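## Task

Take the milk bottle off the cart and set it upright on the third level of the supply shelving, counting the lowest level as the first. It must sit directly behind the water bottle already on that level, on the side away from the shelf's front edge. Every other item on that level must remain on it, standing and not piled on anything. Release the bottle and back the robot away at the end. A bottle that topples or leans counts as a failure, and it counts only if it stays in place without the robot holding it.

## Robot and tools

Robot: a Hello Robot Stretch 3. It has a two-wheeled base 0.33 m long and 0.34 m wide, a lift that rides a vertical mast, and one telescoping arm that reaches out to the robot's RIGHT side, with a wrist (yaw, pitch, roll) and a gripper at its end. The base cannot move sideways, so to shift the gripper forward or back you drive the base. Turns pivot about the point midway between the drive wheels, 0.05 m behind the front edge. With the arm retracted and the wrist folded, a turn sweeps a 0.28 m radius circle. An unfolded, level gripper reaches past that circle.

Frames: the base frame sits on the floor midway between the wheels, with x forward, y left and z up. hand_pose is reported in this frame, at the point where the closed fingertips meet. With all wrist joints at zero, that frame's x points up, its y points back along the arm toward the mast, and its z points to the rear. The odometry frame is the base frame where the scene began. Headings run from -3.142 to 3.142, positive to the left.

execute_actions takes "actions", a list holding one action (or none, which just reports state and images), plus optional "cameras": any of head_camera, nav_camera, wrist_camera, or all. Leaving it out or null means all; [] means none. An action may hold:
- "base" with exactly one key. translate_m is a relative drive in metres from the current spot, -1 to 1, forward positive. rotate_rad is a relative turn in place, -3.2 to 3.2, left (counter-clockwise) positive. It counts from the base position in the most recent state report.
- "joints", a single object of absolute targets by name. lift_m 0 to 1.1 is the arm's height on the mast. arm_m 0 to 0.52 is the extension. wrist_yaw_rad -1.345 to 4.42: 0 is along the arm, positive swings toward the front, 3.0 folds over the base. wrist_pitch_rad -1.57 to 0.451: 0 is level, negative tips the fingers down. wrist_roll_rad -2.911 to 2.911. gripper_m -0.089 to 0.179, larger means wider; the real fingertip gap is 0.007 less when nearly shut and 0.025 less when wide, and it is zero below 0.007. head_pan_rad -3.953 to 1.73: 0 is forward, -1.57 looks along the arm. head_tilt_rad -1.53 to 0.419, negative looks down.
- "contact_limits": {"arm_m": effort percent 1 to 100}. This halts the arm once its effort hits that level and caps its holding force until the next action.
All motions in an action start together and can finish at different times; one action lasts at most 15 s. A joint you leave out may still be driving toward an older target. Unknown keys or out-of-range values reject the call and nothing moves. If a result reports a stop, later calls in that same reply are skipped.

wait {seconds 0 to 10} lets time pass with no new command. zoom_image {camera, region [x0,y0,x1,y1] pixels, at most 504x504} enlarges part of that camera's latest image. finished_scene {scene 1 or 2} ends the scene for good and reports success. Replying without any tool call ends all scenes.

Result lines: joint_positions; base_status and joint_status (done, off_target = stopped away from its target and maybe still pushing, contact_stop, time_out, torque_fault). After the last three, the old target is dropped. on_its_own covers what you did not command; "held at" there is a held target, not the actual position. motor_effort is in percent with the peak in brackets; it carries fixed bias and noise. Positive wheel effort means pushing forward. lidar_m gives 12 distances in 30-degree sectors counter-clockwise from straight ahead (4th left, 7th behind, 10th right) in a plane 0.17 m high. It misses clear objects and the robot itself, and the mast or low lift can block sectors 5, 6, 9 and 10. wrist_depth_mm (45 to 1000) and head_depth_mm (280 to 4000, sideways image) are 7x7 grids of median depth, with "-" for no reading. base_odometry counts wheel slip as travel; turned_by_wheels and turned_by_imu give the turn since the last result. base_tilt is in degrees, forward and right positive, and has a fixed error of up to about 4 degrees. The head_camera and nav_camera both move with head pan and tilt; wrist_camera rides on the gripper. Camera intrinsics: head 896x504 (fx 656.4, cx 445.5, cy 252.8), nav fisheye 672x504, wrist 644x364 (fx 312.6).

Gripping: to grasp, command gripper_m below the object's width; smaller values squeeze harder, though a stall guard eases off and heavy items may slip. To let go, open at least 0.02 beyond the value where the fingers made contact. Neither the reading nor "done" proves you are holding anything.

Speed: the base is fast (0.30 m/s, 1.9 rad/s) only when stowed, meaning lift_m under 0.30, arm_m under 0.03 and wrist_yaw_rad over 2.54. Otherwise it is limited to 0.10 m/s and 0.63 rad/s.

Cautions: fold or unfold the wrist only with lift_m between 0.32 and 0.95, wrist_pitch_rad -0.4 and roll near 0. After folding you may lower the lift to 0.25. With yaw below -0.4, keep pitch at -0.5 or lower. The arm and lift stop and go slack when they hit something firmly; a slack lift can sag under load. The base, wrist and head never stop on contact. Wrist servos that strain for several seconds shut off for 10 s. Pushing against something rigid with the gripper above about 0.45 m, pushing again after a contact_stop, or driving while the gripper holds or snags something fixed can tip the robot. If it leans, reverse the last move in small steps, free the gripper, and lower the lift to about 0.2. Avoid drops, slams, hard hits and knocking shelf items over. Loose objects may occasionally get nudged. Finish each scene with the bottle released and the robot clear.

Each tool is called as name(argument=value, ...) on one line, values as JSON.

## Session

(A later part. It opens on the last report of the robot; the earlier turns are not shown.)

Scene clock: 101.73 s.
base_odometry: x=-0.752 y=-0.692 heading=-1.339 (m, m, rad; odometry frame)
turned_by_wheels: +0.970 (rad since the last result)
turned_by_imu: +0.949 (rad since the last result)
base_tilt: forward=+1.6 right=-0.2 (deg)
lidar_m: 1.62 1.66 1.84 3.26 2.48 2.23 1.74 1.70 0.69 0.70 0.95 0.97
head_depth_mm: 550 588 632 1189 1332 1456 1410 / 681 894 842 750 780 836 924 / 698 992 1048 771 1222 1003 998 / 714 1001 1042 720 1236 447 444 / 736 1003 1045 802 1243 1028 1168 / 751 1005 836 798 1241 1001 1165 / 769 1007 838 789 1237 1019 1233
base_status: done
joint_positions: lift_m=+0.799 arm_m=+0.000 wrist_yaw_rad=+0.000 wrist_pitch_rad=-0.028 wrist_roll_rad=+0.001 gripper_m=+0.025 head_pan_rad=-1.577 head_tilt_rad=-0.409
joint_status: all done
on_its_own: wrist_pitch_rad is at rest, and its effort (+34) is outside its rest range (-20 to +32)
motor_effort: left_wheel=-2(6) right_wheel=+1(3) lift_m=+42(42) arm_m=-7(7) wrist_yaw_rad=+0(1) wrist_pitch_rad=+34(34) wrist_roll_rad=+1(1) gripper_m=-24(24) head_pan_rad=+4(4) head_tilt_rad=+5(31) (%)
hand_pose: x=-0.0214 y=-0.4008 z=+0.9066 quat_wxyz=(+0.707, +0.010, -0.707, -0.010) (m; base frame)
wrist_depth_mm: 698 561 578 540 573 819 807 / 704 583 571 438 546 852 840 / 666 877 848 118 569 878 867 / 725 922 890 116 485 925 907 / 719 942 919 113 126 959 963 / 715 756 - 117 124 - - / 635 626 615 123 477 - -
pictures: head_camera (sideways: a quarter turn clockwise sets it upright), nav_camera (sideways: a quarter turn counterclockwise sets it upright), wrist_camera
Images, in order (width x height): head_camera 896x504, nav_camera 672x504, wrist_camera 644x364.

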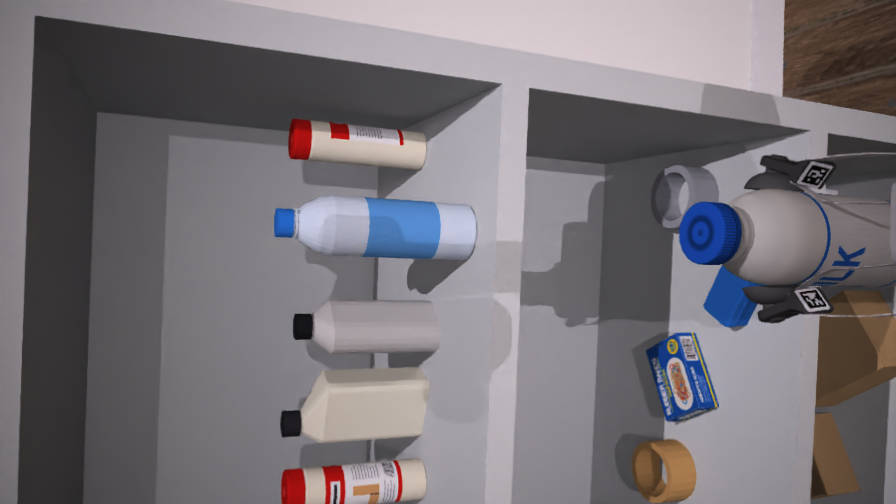

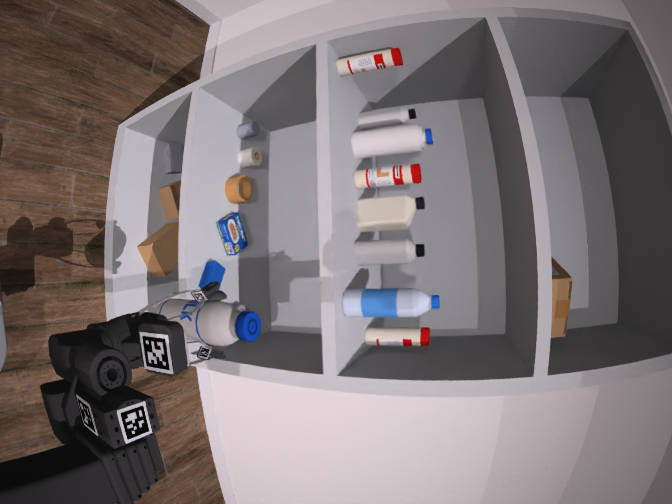

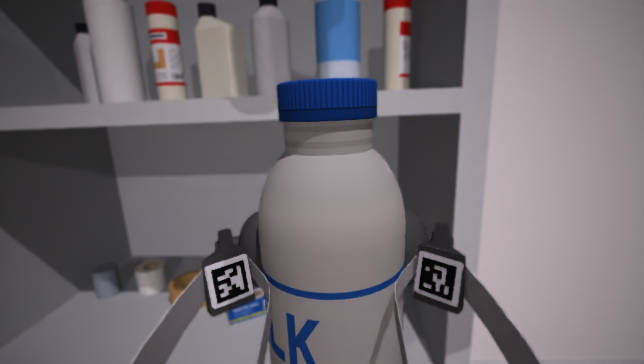

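execute_actions(actions=[{"base":{"translate_m":0.57},"joints":{"lift_m":1.01}}])

Scene clock: 112.93 s.
base_odometry: x=-0.621 y=-1.246 heading=-1.339 (m, m, rad; odometry frame)
turned_by_wheels: +0.000 (rad since the last result)
turned_by_imu: +0.002 (rad since the last result)
base_tilt: forward=+1.6 right=-0.2 (deg)
lidar_m: 1.05 1.09 1.26 3.26 3.39 2.75 2.31 1.00 0.89 0.69 1.23 1.09
head_depth_mm: 663 1001 1043 835 - - - / 681 1005 808 830 1253 - - / 699 1005 1051 364 - - - / 716 1013 1063 361 - - 1250 / 586 713 709 712 777 931 929 / 970 1034 1120 1208 1312 1453 1388 / 985 1052 1134 1225 1330 1449 1382
base_status: done
joint_positions: lift_m=+1.009 arm_m=+0.000 wrist_yaw_rad=+0.000 wrist_pitch_rad=-0.028 wrist_roll_rad=+0.001 gripper_m=+0.025 head_pan_rad=-1.577 head_tilt_rad=-0.409
joint_status: all done
on_its_own: wrist_pitch_rad is at rest, and its effort (+34) is outside its rest range (-20 to +32)
motor_effort: left_wheel=-2(1) right_wheel=+2(6) lift_m=+42(43) arm_m=-7(6) wrist_yaw_rad=+0(1) wrist_pitch_rad=+34(34) wrist_roll_rad=+1(1) gripper_m=-23(23) head_pan_rad=+3(4) head_tilt_rad=+5(5) (%)
hand_pose: x=-0.0214 y=-0.4008 z=+1.1168 quat_wxyz=(+0.707, +0.010, -0.707, -0.010) (m; base frame)
wrist_depth_mm: 876 848 517 785 787 773 755 / 916 897 501 611 807 799 787 / 934 926 906 118 592 588 745 / - 973 950 115 595 599 634 / - - - 113 126 455 443 / - - - 117 123 914 873 / - - - 123 783 858 804
pictures: head_camera (sideways: a quarter turn clockwise sets it upright), nav_camera (sideways: a quarter turn counterclockwise sets it upright), wrist_camera
Images, in order (width x height): head_camera 896x504, nav_camera 672x504, wrist_camera 644x364.

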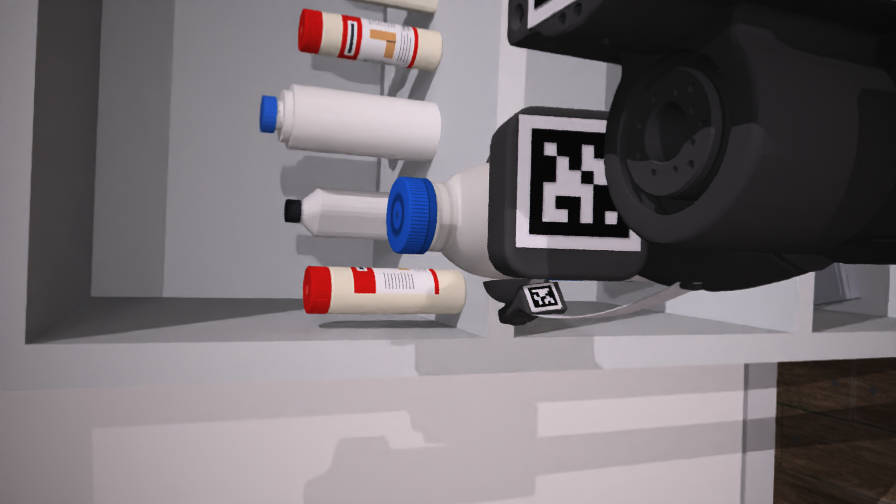

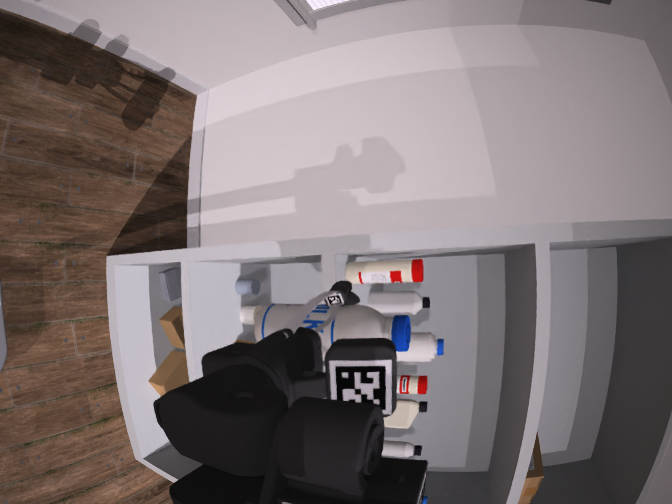

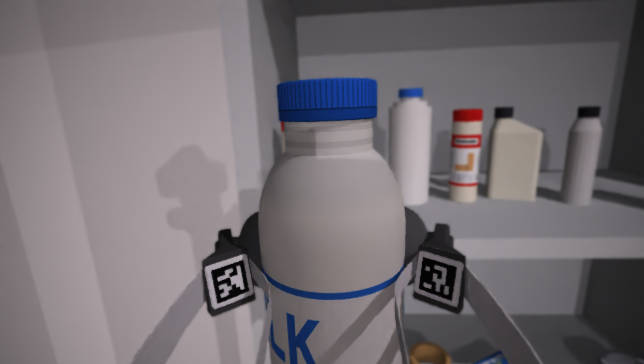

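execute_actions(actions=[{"base":{"translate_m":-0.355},"joints":{"arm_m":0.2}}], cameras=[])

execute_actions(actions=[{"joints":{"arm_m":0.36}}], cameras=[])

execute_actions(actions=[{"joints":{"lift_m":0.98}}])

Scene clock: 133.37 s.
base_odometry: x=-0.702 y=-0.901 heading=-1.339 (m, m, rad; odometry frame)
turned_by_wheels: +0.000 (rad since the last result)
turned_by_imu: +0.000 (rad since the last result)
base_tilt: forward=+1.6 right=-0.1 (deg)
lidar_m: 1.40 1.45 1.54 3.26 3.36 2.45 1.95 1.69 0.78 0.80 0.81 1.45
head_depth_mm: 664 997 1035 - 1107 1011 989 / 679 1001 1051 - 1262 1042 1226 / 696 1003 1055 - 1247 1035 1176 / 717 1005 1044 - 1245 1005 1149 / 735 1010 1056 803 1241 1027 1214 / 753 1010 812 796 1246 1021 1230 / 771 1012 1047 789 1227 1015 1236
base_status: done
joint_positions: lift_m=+1.009 arm_m=+0.200 wrist_yaw_rad=+0.000 wrist_pitch_rad=-0.028 wrist_roll_rad=+0.001 gripper_m=+0.025 head_pan_rad=-1.577 head_tilt_rad=-0.409
joint_status: all done
on_its_own: wrist_pitch_rad is at rest, and its effort (+34) is outside its rest range (-20 to +32)
motor_effort: left_wheel=-2(6) right_wheel=+2(2) lift_m=+41(41) arm_m=+5(5) wrist_yaw_rad=+0(1) wrist_pitch_rad=+34(34) wrist_roll_rad=+1(1) gripper_m=-24(23) head_pan_rad=+3(3) head_tilt_rad=+5(5) (%)
hand_pose: x=-0.0214 y=-0.6001 z=+1.1168 quat_wxyz=(+0.707, +0.010, -0.707, -0.010) (m; base frame)
wrist_depth_mm: 499 634 622 617 608 594 444 / 498 656 649 630 627 611 402 / 497 588 413 118 635 629 262 / 493 506 418 115 371 653 269 / 472 502 424 113 126 420 281 / 361 354 - 117 124 310 290 / 287 282 273 123 258 257 254
pictures: none
No camera images: the call's "cameras" was empty. Leave "cameras" out to get every camera's image.

Scene clock: 135.80 s.
base_odometry: x=-0.702 y=-0.901 heading=-1.339 (m, m, rad; odometry frame)
turned_by_wheels: +0.000 (rad since the last result)
turned_by_imu: +0.000 (rad since the last result)
base_tilt: forward=+1.6 right=-0.2 (deg)
lidar_m: 1.40 1.45 1.54 3.26 3.35 2.45 1.95 1.69 0.78 0.80 0.81 1.46
head_depth_mm: 663 993 1036 - 1172 1015 990 / 682 998 1047 775 1244 1042 1230 / 700 999 1041 723 1245 1037 1178 / 717 1002 1051 731 1246 1003 1153 / 735 1007 1055 806 1239 1022 1215 / 754 1007 811 795 1241 1017 1227 / 772 1014 1051 788 1230 1016 1237
base_status: not commanded
joint_positions: lift_m=+1.009 arm_m=+0.360 wrist_yaw_rad=+0.000 wrist_pitch_rad=-0.028 wrist_roll_rad=+0.001 gripper_m=+0.025 head_pan_rad=-1.577 head_tilt_rad=-0.409
joint_status: all done
on_its_own: wrist_pitch_rad is at rest, and its effort (+34) is outside its rest range (-20 to +32)
motor_effort: left_wheel=-2(2) right_wheel=+2(2) lift_m=+41(41) arm_m=+4(6) wrist_yaw_rad=+0(1) wrist_pitch_rad=+34(35) wrist_roll_rad=+1(1) gripper_m=-24(24) head_pan_rad=+3(4) head_tilt_rad=+5(5) (%)
hand_pose: x=-0.0214 y=-0.7601 z=+1.1168 quat_wxyz=(+0.707, +0.010, -0.707, -0.010) (m; base frame)
wrist_depth_mm: 491 490 483 470 464 455 445 / 471 506 499 485 481 471 450 / 245 270 506 118 500 485 451 / 296 271 250 115 220 240 455 / 400 275 257 113 126 390 414 / 356 279 - 117 123 307 319 / 274 273 266 123 235 241 250
pictures: none
No camera images: the call's "cameras" was empty. Leave "cameras" out to get every camera's image.

Scene clock: 136.87 s.
base_odometry: x=-0.702 y=-0.901 heading=-1.339 (m, m, rad; odometry frame)
turned_by_wheels: +0.000 (rad since the last result)
turned_by_imu: +0.000 (rad since the last result)
base_tilt: forward=+1.6 right=-0.2 (deg)
lidar_m: 1.40 1.45 1.54 3.26 3.34 2.45 1.95 1.69 0.78 0.80 0.81 1.46
head_depth_mm: 659 1001 695 - 1214 1013 990 / 680 995 1050 733 1239 1045 1228 / 697 1002 1052 - 1243 1037 1180 / 714 1005 1046 757 1243 1005 1149 / 735 1005 1059 805 1240 1024 1212 / 748 1011 811 798 1238 1021 1226 / 768 1010 1052 790 1224 1020 1237
base_status: not commanded
joint_positions: lift_m=+0.981 arm_m=+0.360 wrist_yaw_rad=+0.000 wrist_pitch_rad=+0.029 wrist_roll_rad=+0.001 gripper_m=+0.025 head_pan_rad=-1.577 head_tilt_rad=-0.409
joint_status: all done
on_its_own: wrist_pitch_rad moved +0.057 to your old target +0.040
motor_effort: left_wheel=-2(2) right_wheel=+2(2) lift_m=+14(38) arm_m=+4(4) wrist_yaw_rad=-1(0) wrist_pitch_rad=+6(34) wrist_roll_rad=+1(1) gripper_m=-24(25) head_pan_rad=+3(4) head_tilt_rad=+5(6) (%)
hand_pose: x=-0.0214 y=-0.7615 z=+1.1028 quat_wxyz=(+0.707, -0.010, -0.707, +0.010) (m; base frame)
wrist_depth_mm: 493 505 493 486 475 466 444 / 465 511 502 120 491 473 448 / 245 270 264 122 502 483 456 / 293 271 252 117 217 231 450 / 350 273 255 114 128 389 414 / 331 275 286 117 124 299 311 / 261 260 255 121 226 229 239
pictures: head_camera (sideways: a quarter turn clockwise sets it upright), nav_camera (sideways: a quarter turn counterclockwise sets it upright), wrist_camera
Images, in order (width x height): head_camera 896x504, nav_camera 672x504, wrist_camera 644x364.

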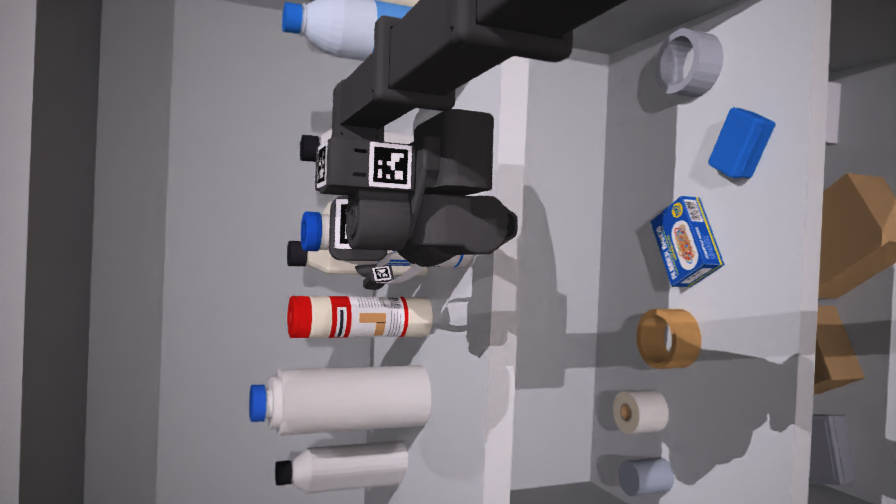

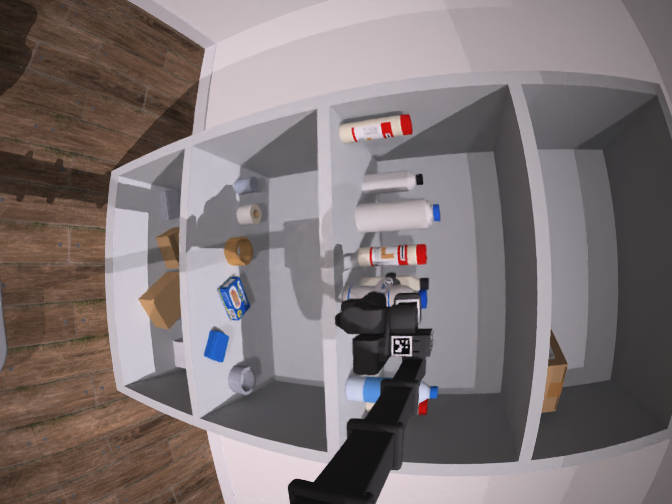

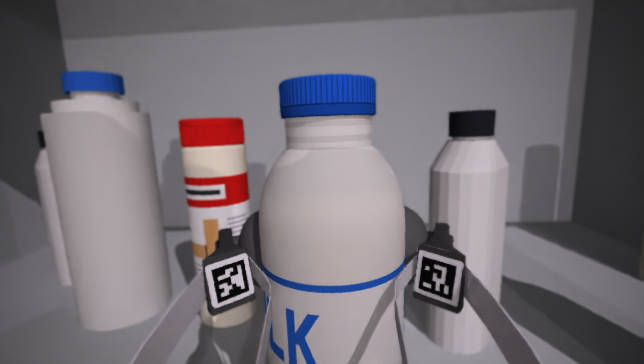

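Touch at about 0.995.

execute_actions(actions=[{"joints":{"lift_m":1.0}}], cameras=[])

execute_actions(actions=[{"base":{"translate_m":0.015},"joints":{"arm_m":0.44}}], cameras=[])

execute_actions(actions=[{"joints":{"lift_m":0.99,"wrist_pitch_rad":0}}], cameras=[])

execute_actions(actions=[{"joints":{"gripper_m":0.095}}], cameras=[])

execute_actions(actions=[{"joints":{"arm_m":0.2}}], cameras=["wrist_camera"])

execute_actions(actions=[{"base":{"translate_m":-0.24},"joints":{"gripper_m":0.12,"lift_m":0.97}}], cameras=["wrist_camera","head_camera"])

Scene clock: 144.63 s.
base_odometry: x=-0.702 y=-0.901 heading=-1.339 (m, m, rad; odometry frame)
turned_by_wheels: +0.000 (rad since the last result)
turned_by_imu: +0.000 (rad since the last result)
base_tilt: forward=+1.6 right=-0.2 (deg)
lidar_m: 1.40 1.44 1.54 3.26 3.33 2.46 1.95 1.69 0.78 0.80 0.82 1.46
head_depth_mm: 663 1000 1035 - 1178 1013 991 / 680 997 1050 734 1242 1039 1235 / 698 1002 1055 699 1244 1036 1176 / 718 1002 1044 727 1243 1002 1146 / 735 1003 1059 804 1240 1022 1215 / 752 1010 809 798 1237 1018 1229 / 770 1010 1049 786 1232 1016 1232
base_status: not commanded
joint_positions: lift_m=+0.999 arm_m=+0.360 wrist_yaw_rad=+0.000 wrist_pitch_rad=-0.024 wrist_roll_rad=+0.001 gripper_m=+0.025 head_pan_rad=-1.577 head_tilt_rad=-0.409
joint_status: all done
motor_effort: left_wheel=-2(2) right_wheel=+2(2) lift_m=+41(41) arm_m=+4(4) wrist_yaw_rad=-1(0) wrist_pitch_rad=+32(33) wrist_roll_rad=+1(1) gripper_m=-24(24) head_pan_rad=+3(3) head_tilt_rad=+5(5) (%)
hand_pose: x=-0.0214 y=-0.7602 z=+1.1078 quat_wxyz=(+0.707, +0.009, -0.707, -0.009) (m; base frame)
wrist_depth_mm: 489 490 482 475 465 456 445 / 444 513 500 124 479 474 448 / 243 269 268 119 498 482 447 / 295 271 251 116 219 232 453 / 363 274 257 113 127 372 409 / 339 279 - 117 124 294 303 / 261 259 255 122 228 233 238
pictures: none
No camera images: the call's "cameras" was empty. Leave "cameras" out to get every camera's image.

Scene clock: 146.43 s.
base_odometry: x=-0.699 y=-0.915 heading=-1.339 (m, m, rad; odometry frame)
turned_by_wheels: +0.000 (rad since the last result)
turned_by_imu: +0.000 (rad since the last result)
base_tilt: forward=+1.6 right=-0.2 (deg)
lidar_m: 1.38 1.44 1.52 3.25 3.36 2.47 1.97 1.69 0.79 0.80 0.81 1.44
head_depth_mm: 665 996 1038 - 1222 1016 1027 / 682 997 1046 779 1245 1043 1225 / 699 1003 1042 767 1244 1026 1158 / 717 1001 1056 762 1251 1007 1153 / 737 1007 1043 808 1243 1025 1217 / 751 1007 811 797 1239 1021 1223 / 771 1011 1053 787 1229 1018 1210
base_status: done
joint_positions: lift_m=+0.999 arm_m=+0.440 wrist_yaw_rad=+0.000 wrist_pitch_rad=-0.025 wrist_roll_rad=+0.001 gripper_m=+0.025 head_pan_rad=-1.577 head_tilt_rad=-0.409
joint_status: all done
motor_effort: left_wheel=-2(1) right_wheel=+2(5) lift_m=+42(41) arm_m=+5(4) wrist_yaw_rad=+0(0) wrist_pitch_rad=+32(33) wrist_roll_rad=+1(1) gripper_m=-23(23) head_pan_rad=+3(5) head_tilt_rad=+5(5) (%)
hand_pose: x=-0.0214 y=-0.8402 z=+1.1076 quat_wxyz=(+0.707, +0.009, -0.707, -0.009) (m; base frame)
wrist_depth_mm: 425 418 407 399 394 385 379 / 434 430 421 123 407 401 393 / 183 206 437 120 422 414 140 / 185 203 177 116 431 425 135 / 187 204 173 113 127 154 132 / 190 215 - 117 124 149 137 / 195 216 192 122 230 171 148
pictures: none
No camera images: the call's "cameras" was empty. Leave "cameras" out to get every camera's image.

Scene clock: 147.20 s.
base_odometry: x=-0.699 y=-0.915 heading=-1.339 (m, m, rad; odometry frame)
turned_by_wheels: +0.000 (rad since the last result)
turned_by_imu: +0.000 (rad since the last result)
base_tilt: forward=+1.6 right=-0.2 (deg)
lidar_m: 1.38 1.44 1.52 3.26 3.37 2.47 1.96 1.69 0.78 0.80 0.81 1.44
head_depth_mm: 661 995 1037 - 1220 1013 1024 / 680 1001 1047 777 1238 1043 1228 / 698 1000 1049 726 1242 1027 1163 / 715 1002 1056 762 1245 1009 1147 / 731 1002 1050 807 1245 1024 1211 / 751 1007 810 798 1240 1023 1225 / 766 1012 1052 790 1229 1016 1219
base_status: not commanded
joint_positions: lift_m=+0.991 arm_m=+0.440 wrist_yaw_rad=+0.000 wrist_pitch_rad=-0.010 wrist_roll_rad=+0.001 gripper_m=+0.025 head_pan_rad=-1.577 head_tilt_rad=-0.409
joint_status: all done
motor_effort: left_wheel=-2(2) right_wheel=+1(1) lift_m=+14(37) arm_m=+4(5) wrist_yaw_rad=+1(0) wrist_pitch_rad=+5(33) wrist_roll_rad=+1(1) gripper_m=-24(23) head_pan_rad=+4(3) head_tilt_rad=+5(5) (%)
hand_pose: x=-0.0214 y=-0.8406 z=+1.1027 quat_wxyz=(+0.707, +0.004, -0.707, -0.004) (m; base frame)
wrist_depth_mm: 425 417 411 403 396 389 386 / 205 436 424 122 410 401 398 / 183 206 435 119 424 415 140 / 185 203 177 116 435 424 133 / 187 204 173 113 126 155 131 / 190 212 181 117 124 148 136 / 194 214 191 122 227 172 142
pictures: none
No camera images: the call's "cameras" was empty. Leave "cameras" out to get every camera's image.

Scene clock: 148.40 s.
base_odometry: x=-0.699 y=-0.915 heading=-1.339 (m, m, rad; odometry frame)
turned_by_wheels: +0.000 (rad since the last result)
turned_by_imu: +0.000 (rad since the last result)
base_tilt: forward=+1.6 right=-0.2 (deg)
lidar_m: 1.39 1.44 1.52 3.27 3.39 2.47 1.96 1.69 0.78 0.80 0.81 1.44
head_depth_mm: 662 1000 1037 - 1220 1016 1026 / 682 998 1050 776 1239 1039 1228 / 699 1003 1047 724 1244 1030 1164 / 716 1003 1055 759 1249 1011 1152 / 733 1007 1046 802 1243 1025 1217 / 749 1007 811 799 1239 1026 1218 / 768 1012 1058 789 1228 1017 1218
base_status: not commanded
joint_positions: lift_m=+0.991 arm_m=+0.440 wrist_yaw_rad=+0.000 wrist_pitch_rad=-0.016 wrist_roll_rad=+0.001 gripper_m=+0.095 head_pan_rad=-1.577 head_tilt_rad=-0.409
joint_status: all done
motor_effort: left_wheel=-2(2) right_wheel=+2(2) lift_m=+14(15) arm_m=+4(5) wrist_yaw_rad=+0(0) wrist_pitch_rad=+8(8) wrist_roll_rad=+1(1) gripper_m=+1(97) head_pan_rad=+4(3) head_tilt_rad=+5(5) (%)
hand_pose: x=-0.0214 y=-0.8404 z=+1.1010 quat_wxyz=(+0.707, +0.006, -0.707, -0.006) (m; base frame)
wrist_depth_mm: 426 419 411 402 396 386 379 / 198 435 425 121 405 402 393 / 184 164 429 123 426 412 140 / 185 204 176 118 202 425 132 / 187 204 173 117 132 154 131 / 190 219 205 122 140 143 136 / 195 213 191 127 217 173 211
pictures: none
No camera images: the call's "cameras" was empty. Leave "cameras" out to get every camera's image.

Scene clock: 151.40 s.
base_odometry: x=-0.699 y=-0.915 heading=-1.339 (m, m, rad; odometry frame)
turned_by_wheels: +0.000 (rad since the last result)
turned_by_imu: +0.000 (rad since the last result)
base_tilt: forward=+1.6 right=-0.2 (deg)
lidar_m: 1.39 1.44 1.52 3.26 3.37 2.47 1.96 1.70 0.78 0.80 0.81 1.44
head_depth_mm: 663 996 1036 - 1150 1017 1035 / 678 1001 1056 - - 1045 1229 / 697 1003 1052 - - 1029 1163 / 714 1001 1043 - 1249 1009 1150 / 733 1004 1047 802 1246 1027 1214 / 750 1009 811 794 1239 1018 1217 / 766 1013 1052 791 1228 1017 1215
base_status: not commanded
joint_positions: lift_m=+0.991 arm_m=+0.200 wrist_yaw_rad=+0.000 wrist_pitch_rad=-0.018 wrist_roll_rad=+0.001 gripper_m=+0.095 head_pan_rad=-1.577 head_tilt_rad=-0.409
joint_status: all done
motor_effort: left_wheel=-2(2) right_wheel=+2(2) lift_m=+14(15) arm_m=-7(8) wrist_yaw_rad=+0(0) wrist_pitch_rad=+9(9) wrist_roll_rad=+1(1) gripper_m=+0(1) head_pan_rad=+4(4) head_tilt_rad=+5(5) (%)
hand_pose: x=-0.0214 y=-0.6011 z=+1.1006 quat_wxyz=(+0.707, +0.007, -0.707, -0.006) (m; base frame)
wrist_depth_mm: 487 635 625 619 602 591 458 / 479 653 651 650 623 616 265 / 478 572 404 399 638 638 258 / 483 560 413 375 442 629 267 / 449 472 423 385 424 424 278 / 335 332 303 316 302 306 280 / 282 277 268 262 257 251 246
pictures: wrist_camera
Images, in order (width x height): wrist_camera 644x364.

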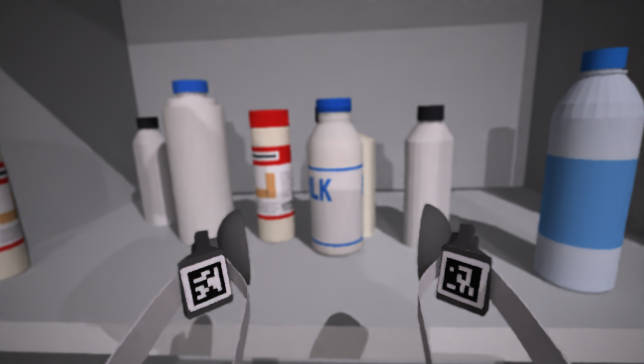

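Scene clock: 154.73 s.
base_odometry: x=-0.754 y=-0.682 heading=-1.339 (m, m, rad; odometry frame)
turned_by_wheels: +0.000 (rad since the last result)
turned_by_imu: -0.001 (rad since the last result)
base_tilt: forward=+1.6 right=-0.2 (deg)
lidar_m: 1.62 1.66 1.86 3.26 2.46 2.22 1.73 1.70 0.69 0.69 0.94 0.97
head_depth_mm: 550 584 630 1185 - 1454 1423 / 678 840 809 - - 851 1307 / 697 1000 1039 - - 1002 955 / 715 1001 1039 727 1242 1006 1219 / 732 1002 1045 804 1238 1023 1148 / 749 1001 860 795 1237 1001 1150 / 766 1005 815 791 1239 1015 1233
base_status: done
joint_positions: lift_m=+0.971 arm_m=+0.200 wrist_yaw_rad=+0.000 wrist_pitch_rad=-0.018 wrist_roll_rad=+0.001 gripper_m=+0.120 head_pan_rad=-1.577 head_tilt_rad=-0.409
joint_status: all done
motor_effort: left_wheel=-2(4) right_wheel=+2(1) lift_m=+15(17) arm_m=-7(7) wrist_yaw_rad=+0(1) wrist_pitch_rad=+9(9) wrist_roll_rad=+1(1) gripper_m=+0(93) head_pan_rad=+4(4) head_tilt_rad=+5(5) (%)
hand_pose: x=-0.0214 y=-0.6011 z=+1.0806 quat_wxyz=(+0.707, +0.007, -0.707, -0.006) (m; base frame)
wrist_depth_mm: 653 645 625 607 601 271 195 / 658 665 654 276 612 273 201 / 416 378 415 269 436 277 209 / 435 379 405 281 451 278 216 / 427 388 394 291 386 258 227 / 297 304 282 279 275 - 763 / 678 268 260 255 250 245 799
pictures: head_camera (sideways: a quarter turn clockwise sets it upright), wrist_camera
Images, in order (width x height): head_camera 896x504, wrist_camera 644x364.

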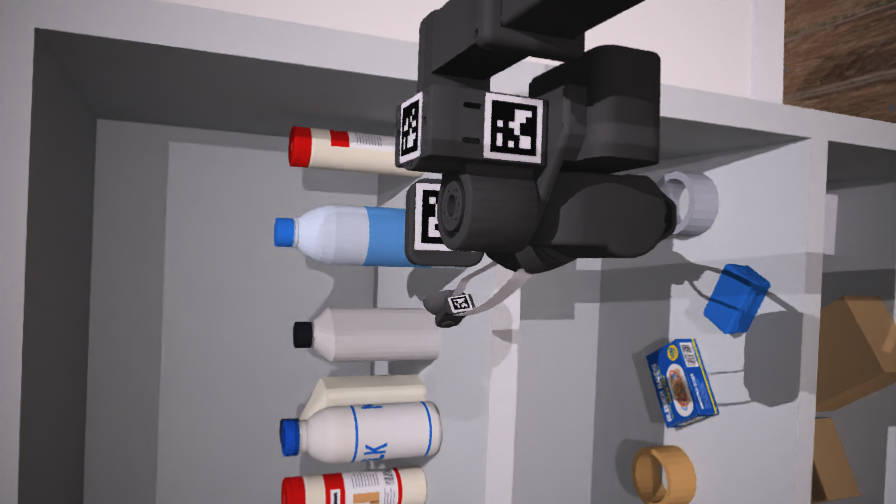

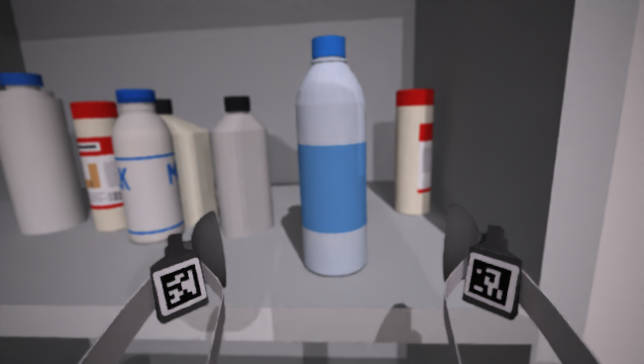

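execute_actions(actions=[{"joints":{"arm_m":0.355}}], cameras=[])

execute_actions(actions=[{"joints":{"gripper_m":0.02}}], cameras=[])

execute_actions(actions=[{"joints":{"lift_m":1.0,"arm_m":0.33}}], cameras=[])

execute_actions(actions=[{"base":{"translate_m":0.24}}], cameras=[])

execute_actions(actions=[{"joints":{"arm_m":0.35}}], cameras=[])

execute_actions(actions=[{"joints":{"lift_m":0.972}}], cameras=[])

execute_actions(actions=[{"joints":{"gripper_m":0.12}}], cameras=[])

execute_actions(actions=[{"joints":{"arm_m":0.05}}], cameras=["wrist_camera","head_camera"])

Scene clock: 165.43 s.
base_odometry: x=-0.754 y=-0.682 heading=-1.339 (m, m, rad; odometry frame)
turned_by_wheels: +0.000 (rad since the last result)
turned_by_imu: +0.000 (rad since the last result)
base_tilt: forward=+1.6 right=-0.2 (deg)
lidar_m: 1.62 1.67 1.85 3.25 2.46 2.22 1.73 1.70 0.69 0.69 0.94 0.97
head_depth_mm: 548 584 633 - 1371 1460 1413 / 680 843 810 - 747 826 1309 / 697 997 1041 - 1226 1007 952 / 715 999 1041 730 1250 1028 1216 / 730 1004 1041 801 1239 1026 1146 / 751 1007 862 795 1241 1000 1154 / 769 1007 813 789 1233 1015 1232
base_status: not commanded
joint_positions: lift_m=+0.971 arm_m=+0.355 wrist_yaw_rad=+0.000 wrist_pitch_rad=-0.018 wrist_roll_rad=+0.001 gripper_m=+0.120 head_pan_rad=-1.577 head_tilt_rad=-0.409
joint_status: all done
motor_effort: left_wheel=-1(1) right_wheel=+2(2) lift_m=+15(15) arm_m=+5(6) wrist_yaw_rad=+1(0) wrist_pitch_rad=+9(9) wrist_roll_rad=+1(1) gripper_m=+1(1) head_pan_rad=+4(3) head_tilt_rad=+5(5) (%)
hand_pose: x=-0.0214 y=-0.7554 z=+1.0806 quat_wxyz=(+0.707, +0.007, -0.707, -0.006) (m; base frame)
wrist_depth_mm: 502 494 483 114 465 277 178 / 513 506 498 110 407 269 178 / 247 269 240 112 281 275 179 / 234 229 245 117 291 283 180 / 236 281 267 121 307 263 181 / 239 282 266 126 256 - 182 / 225 220 219 132 202 207 173
pictures: none
No camera images: the call's "cameras" was empty. Leave "cameras" out to get every camera's image.

Scene clock: 166.93 s.
base_odometry: x=-0.754 y=-0.682 heading=-1.339 (m, m, rad; odometry frame)
turned_by_wheels: +0.000 (rad since the last result)
turned_by_imu: +0.000 (rad since the last result)
base_tilt: forward=+1.6 right=-0.2 (deg)
lidar_m: 1.63 1.66 1.86 3.26 2.46 2.23 1.73 1.70 0.69 0.69 0.94 0.97
head_depth_mm: 548 585 631 - 1368 1460 1419 / 679 842 811 - 748 829 1305 / 698 995 1043 - 1224 1007 953 / 715 1000 1042 726 1240 1031 1222 / 733 1006 1041 805 1242 1024 1146 / 749 1008 859 794 1227 1005 1150 / 769 1008 817 788 1238 1017 1231
base_status: not commanded
joint_positions: lift_m=+0.971 arm_m=+0.355 wrist_yaw_rad=+0.003 wrist_pitch_rad=-0.018 wrist_roll_rad=+0.001 gripper_m=+0.021 head_pan_rad=-1.577 head_tilt_rad=-0.409
joint_status: all done
motor_effort: left_wheel=-1(2) right_wheel=+1(2) lift_m=+15(15) arm_m=+4(5) wrist_yaw_rad=-1(3) wrist_pitch_rad=+9(9) wrist_roll_rad=+1(1) gripper_m=-25(98) head_pan_rad=+4(4) head_tilt_rad=+5(5) (%)
hand_pose: x=-0.0207 y=-0.7554 z=+1.0805 quat_wxyz=(+0.707, +0.008, -0.707, -0.006) (m; base frame)
wrist_depth_mm: 500 494 485 110 468 279 178 / 522 507 495 105 276 266 180 / 246 268 239 108 276 272 180 / 233 230 249 113 285 285 181 / 234 280 246 116 135 288 182 / 238 267 - 122 129 251 183 / 223 223 217 128 201 207 183
pictures: none
No camera images: the call's "cameras" was empty. Leave "cameras" out to get every camera's image.

Scene clock: 168.07 s.
base_odometry: x=-0.754 y=-0.682 heading=-1.339 (m, m, rad; odometry frame)
turned_by_wheels: +0.000 (rad since the last result)
turned_by_imu: +0.000 (rad since the last result)
base_tilt: forward=+1.6 right=-0.2 (deg)
lidar_m: 1.63 1.67 1.86 3.25 2.47 2.23 1.73 1.70 0.69 0.69 0.94 0.97
head_depth_mm: 548 585 618 - 1358 1458 1419 / 680 842 821 693 745 831 1306 / 700 1000 1044 - 1220 1009 954 / 716 999 1043 716 1246 1032 1223 / 732 1000 1045 803 1246 1023 1146 / 752 1006 858 796 1232 1003 1149 / 769 1006 808 787 1238 1016 1234
base_status: not commanded
joint_positions: lift_m=+0.999 arm_m=+0.330 wrist_yaw_rad=+0.002 wrist_pitch_rad=-0.064 wrist_roll_rad=+0.001 gripper_m=+0.025 head_pan_rad=-1.577 head_tilt_rad=-0.409
joint_status: all done
motor_effort: left_wheel=-1(1) right_wheel=+1(1) lift_m=+41(44) arm_m=-7(6) wrist_yaw_rad=-1(1) wrist_pitch_rad=+32(35) wrist_roll_rad=+1(1) gripper_m=-23(25) head_pan_rad=+3(3) head_tilt_rad=+5(5) (%)
hand_pose: x=-0.0210 y=-0.7295 z=+1.0976 quat_wxyz=(+0.707, +0.023, -0.707, -0.022) (m; base frame)
wrist_depth_mm: 515 508 497 109 474 279 178 / 539 528 516 105 303 280 178 / 249 314 258 108 298 283 179 / 243 295 268 112 309 282 180 / 250 305 265 117 135 284 181 / 262 285 272 122 130 264 182 / 244 242 237 127 220 227 182
pictures: none
No camera images: the call's "cameras" was empty. Leave "cameras" out to get every camera's image.

Scene clock: 171.63 s.
base_odometry: x=-0.699 y=-0.915 heading=-1.340 (m, m, rad; odometry frame)
turned_by_wheels: +0.000 (rad since the last result)
turned_by_imu: +0.000 (rad since the last result)
base_tilt: forward=+1.6 right=-0.2 (deg)
lidar_m: 1.39 1.44 1.52 3.26 3.38 2.47 1.97 1.69 0.78 0.80 0.81 1.44
head_depth_mm: 662 997 1058 - 1218 1015 1021 / 680 996 1052 757 1238 1043 1230 / 699 998 1046 - 1246 1024 1161 / 717 1008 1044 714 1246 1009 1149 / 734 1006 1048 804 1247 1025 1219 / 752 1006 807 796 1241 1025 1225 / 770 1015 1051 793 1231 1014 1219
base_status: done
joint_positions: lift_m=+0.999 arm_m=+0.330 wrist_yaw_rad=+0.001 wrist_pitch_rad=-0.064 wrist_roll_rad=+0.001 gripper_m=+0.025 head_pan_rad=-1.577 head_tilt_rad=-0.409
joint_status: not commanded
motor_effort: left_wheel=-2(1) right_wheel=+1(5) lift_m=+42(41) arm_m=-7(7) wrist_yaw_rad=-1(1) wrist_pitch_rad=+32(32) wrist_roll_rad=+1(1) gripper_m=-23(22) head_pan_rad=+3(2) head_tilt_rad=+5(5) (%)
hand_pose: x=-0.0213 y=-0.7295 z=+1.0975 quat_wxyz=(+0.707, +0.023, -0.707, -0.023) (m; base frame)
wrist_depth_mm: 478 514 507 109 481 477 461 / 471 280 521 105 501 496 464 / 438 271 267 108 247 505 467 / 448 285 281 112 242 484 469 / 431 299 329 117 134 340 353 / 316 303 - 122 130 283 280 / 243 242 236 127 221 227 224
pictures: none
No camera images: the call's "cameras" was empty. Leave "cameras" out to get every camera's image.

Scene clock: 172.67 s.
base_odometry: x=-0.699 y=-0.915 heading=-1.339 (m, m, rad; odometry frame)
turned_by_wheels: +0.000 (rad since the last result)
turned_by_imu: +0.000 (rad since the last result)
base_tilt: forward=+1.6 right=-0.2 (deg)
lidar_m: 1.38 1.43 1.52 3.27 3.37 2.46 1.96 1.70 0.78 0.80 0.81 1.45
head_depth_mm: 663 997 1061 - 1215 1013 1028 / 681 999 1048 733 1239 1042 1226 / 699 1003 1057 698 1241 1025 1163 / 717 1003 1057 727 1251 1012 1151 / 732 1006 1047 804 1239 1025 1216 / 754 1011 808 799 1239 1020 1221 / 770 1009 1053 789 1226 1016 1220
base_status: not commanded
joint_positions: lift_m=+0.999 arm_m=+0.350 wrist_yaw_rad=+0.001 wrist_pitch_rad=-0.064 wrist_roll_rad=+0.001 gripper_m=+0.025 head_pan_rad=-1.577 head_tilt_rad=-0.409
joint_status: all done
on_its_own: wrist_pitch_rad is at rest, and its effort (+33) is outside its rest range (-20 to +32)
motor_effort: left_wheel=-2(2) right_wheel=+1(1) lift_m=+41(41) arm_m=+4(5) wrist_yaw_rad=+0(0) wrist_pitch_rad=+33(33) wrist_roll_rad=+1(1) gripper_m=-23(23) head_pan_rad=+4(4) head_tilt_rad=+5(5) (%)
hand_pose: x=-0.0213 y=-0.7488 z=+1.0975 quat_wxyz=(+0.707, +0.023, -0.707, -0.023) (m; base frame)
wrist_depth_mm: 483 492 483 109 469 463 448 / 450 263 495 105 481 481 464 / 386 260 248 108 493 225 468 / 428 266 262 112 229 225 468 / 409 279 276 117 134 245 378 / 313 288 - 122 130 269 279 / 244 242 237 128 220 227 222
pictures: none
No camera images: the call's "cameras" was empty. Leave "cameras" out to get every camera's image.

Scene clock: 173.70 s.
base_odometry: x=-0.699 y=-0.915 heading=-1.339 (m, m, rad; odometry frame)
turned_by_wheels: +0.000 (rad since the last result)
turned_by_imu: +0.000 (rad since the last result)
base_tilt: forward=+1.5 right=-0.2 (deg)
lidar_m: 1.38 1.44 1.52 3.27 3.36 2.47 1.97 1.70 0.78 0.80 0.81 1.44
head_depth_mm: 661 995 1068 - 1240 1011 1022 / 681 1000 1055 731 1244 1041 1228 / 697 1001 1054 - 1248 1024 1167 / 713 1003 1045 731 1248 1008 1152 / 729 1006 1047 806 1243 1030 1215 / 747 1004 809 798 1234 1027 1219 / 765 1012 1051 788 1231 1018 1216
base_status: not commanded
joint_positions: lift_m=+0.973 arm_m=+0.350 wrist_yaw_rad=+0.001 wrist_pitch_rad=-0.026 wrist_roll_rad=+0.001 gripper_m=+0.025 head_pan_rad=-1.577 head_tilt_rad=-0.408
joint_status: all done
motor_effort: left_wheel=-2(2) right_wheel=+1(2) lift_m=+15(39) arm_m=+4(4) wrist_yaw_rad=-1(0) wrist_pitch_rad=+13(33) wrist_roll_rad=+1(1) gripper_m=-22(23) head_pan_rad=+5(3) head_tilt_rad=+5(5) (%)
hand_pose: x=-0.0213 y=-0.7502 z=+1.0805 quat_wxyz=(+0.707, +0.010, -0.707, -0.009) (m; base frame)
wrist_depth_mm: 472 495 492 109 476 470 454 / 433 262 499 105 481 473 466 / 387 259 248 108 226 219 467 / 430 265 261 112 230 221 466 / 391 273 270 116 134 237 357 / 294 276 254 122 129 252 260 / 223 223 216 127 202 207 205
pictures: none
No camera images: the call's "cameras" was empty. Leave "cameras" out to get every camera's image.

Scene clock: 175.17 s.
base_odometry: x=-0.699 y=-0.915 heading=-1.339 (m, m, rad; odometry frame)
turned_by_wheels: +0.000 (rad since the last result)
turned_by_imu: +0.000 (rad since the last result)
base_tilt: forward=+1.6 right=-0.2 (deg)
lidar_m: 1.39 1.44 1.52 3.27 3.35 2.47 1.97 1.70 0.78 0.80 0.81 1.44
head_depth_mm: 662 997 1066 - 1239 1014 1022 / 679 1001 1051 734 1242 1043 1230 / 697 999 1054 - 1239 1024 1162 / 715 1001 1042 753 1247 1010 1149 / 732 1004 1047 803 1242 1028 1209 / 751 1011 810 799 1241 1021 1218 / 767 1012 1053 790 1234 1014 1216
base_status: not commanded
joint_positions: lift_m=+0.973 arm_m=+0.350 wrist_yaw_rad=+0.001 wrist_pitch_rad=-0.022 wrist_roll_rad=+0.001 gripper_m=+0.120 head_pan_rad=-1.577 head_tilt_rad=-0.408
joint_status: all done
motor_effort: left_wheel=-1(2) right_wheel=+1(2) lift_m=+15(16) arm_m=+4(4) wrist_yaw_rad=+0(0) wrist_pitch_rad=+11(13) wrist_roll_rad=+1(1) gripper_m=+0(100) head_pan_rad=+3(4) head_tilt_rad=+5(5) (%)
hand_pose: x=-0.0213 y=-0.7503 z=+1.0816 quat_wxyz=(+0.707, +0.008, -0.707, -0.008) (m; base frame)
wrist_depth_mm: 472 498 490 108 471 465 452 / 443 261 498 104 486 480 464 / 386 261 248 107 225 221 466 / 428 265 258 112 228 222 466 / 394 272 267 116 199 343 364 / 299 276 270 121 252 - 262 / 226 222 219 128 204 208 205
pictures: none
No camera images: the call's "cameras" was empty. Leave "cameras" out to get every camera's image.

Scene clock: 178.60 s.
base_odometry: x=-0.699 y=-0.915 heading=-1.339 (m, m, rad; odometry frame)
turned_by_wheels: +0.000 (rad since the last result)
turned_by_imu: +0.000 (rad since the last result)
base_tilt: forward=+1.6 right=-0.2 (deg)
lidar_m: 1.39 1.44 1.52 3.26 3.37 2.47 1.96 1.69 0.78 0.80 0.81 1.44
head_depth_mm: 659 999 1072 839 896 - - / 677 999 1051 829 - - - / 695 1003 1050 773 - - - / 714 1003 1043 718 - - 1211 / 731 1007 1046 806 1254 1019 1217 / 748 1011 810 798 1239 1020 1221 / 766 1011 1052 791 1229 1015 1218
base_status: not commanded
joint_positions: lift_m=+0.973 arm_m=+0.050 wrist_yaw_rad=+0.000 wrist_pitch_rad=-0.021 wrist_roll_rad=+0.001 gripper_m=+0.120 head_pan_rad=-1.577 head_tilt_rad=-0.408
joint_status: all done
motor_effort: left_wheel=-2(2) right_wheel=+2(2) lift_m=+15(15) arm_m=-6(6) wrist_yaw_rad=+0(0) wrist_pitch_rad=+11(11) wrist_roll_rad=+1(1) gripper_m=+0(1) head_pan_rad=+5(5) head_tilt_rad=+5(5) (%)
hand_pose: x=-0.0213 y=-0.4510 z=+1.0818 quat_wxyz=(+0.707, +0.008, -0.707, -0.008) (m; base frame)
wrist_depth_mm: 490 690 765 745 743 703 457 / 484 685 803 773 757 718 463 / 455 678 625 534 783 719 459 / 472 638 574 540 543 575 464 / 430 429 418 406 400 409 382 / 486 599 922 901 894 - 472 / 504 703 839 840 838 747 446
pictures: head_camera (sideways: a quarter turn clockwise sets it upright), wrist_camera
Images, in order (width x height): head_camera 896x504, wrist_camera 644x364.

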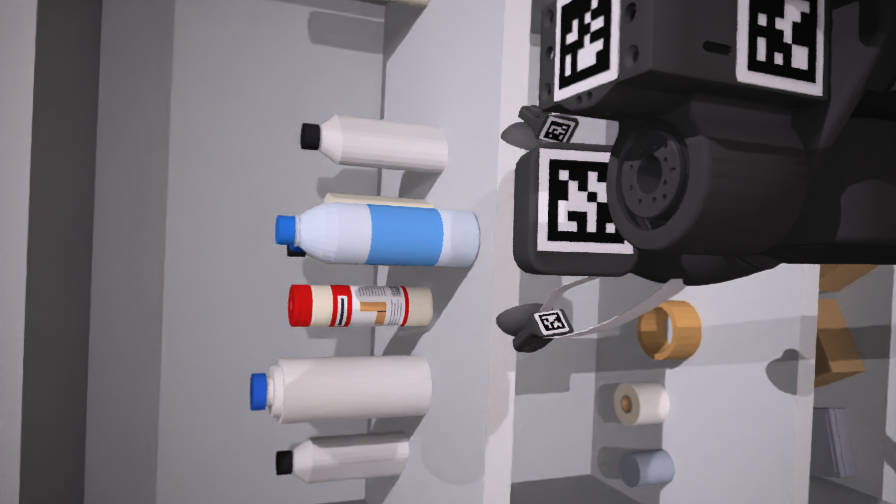

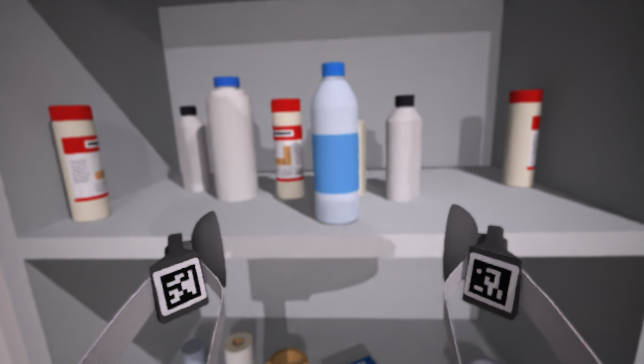

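finished_scene(scene=1)

The scene is finished: the task was done.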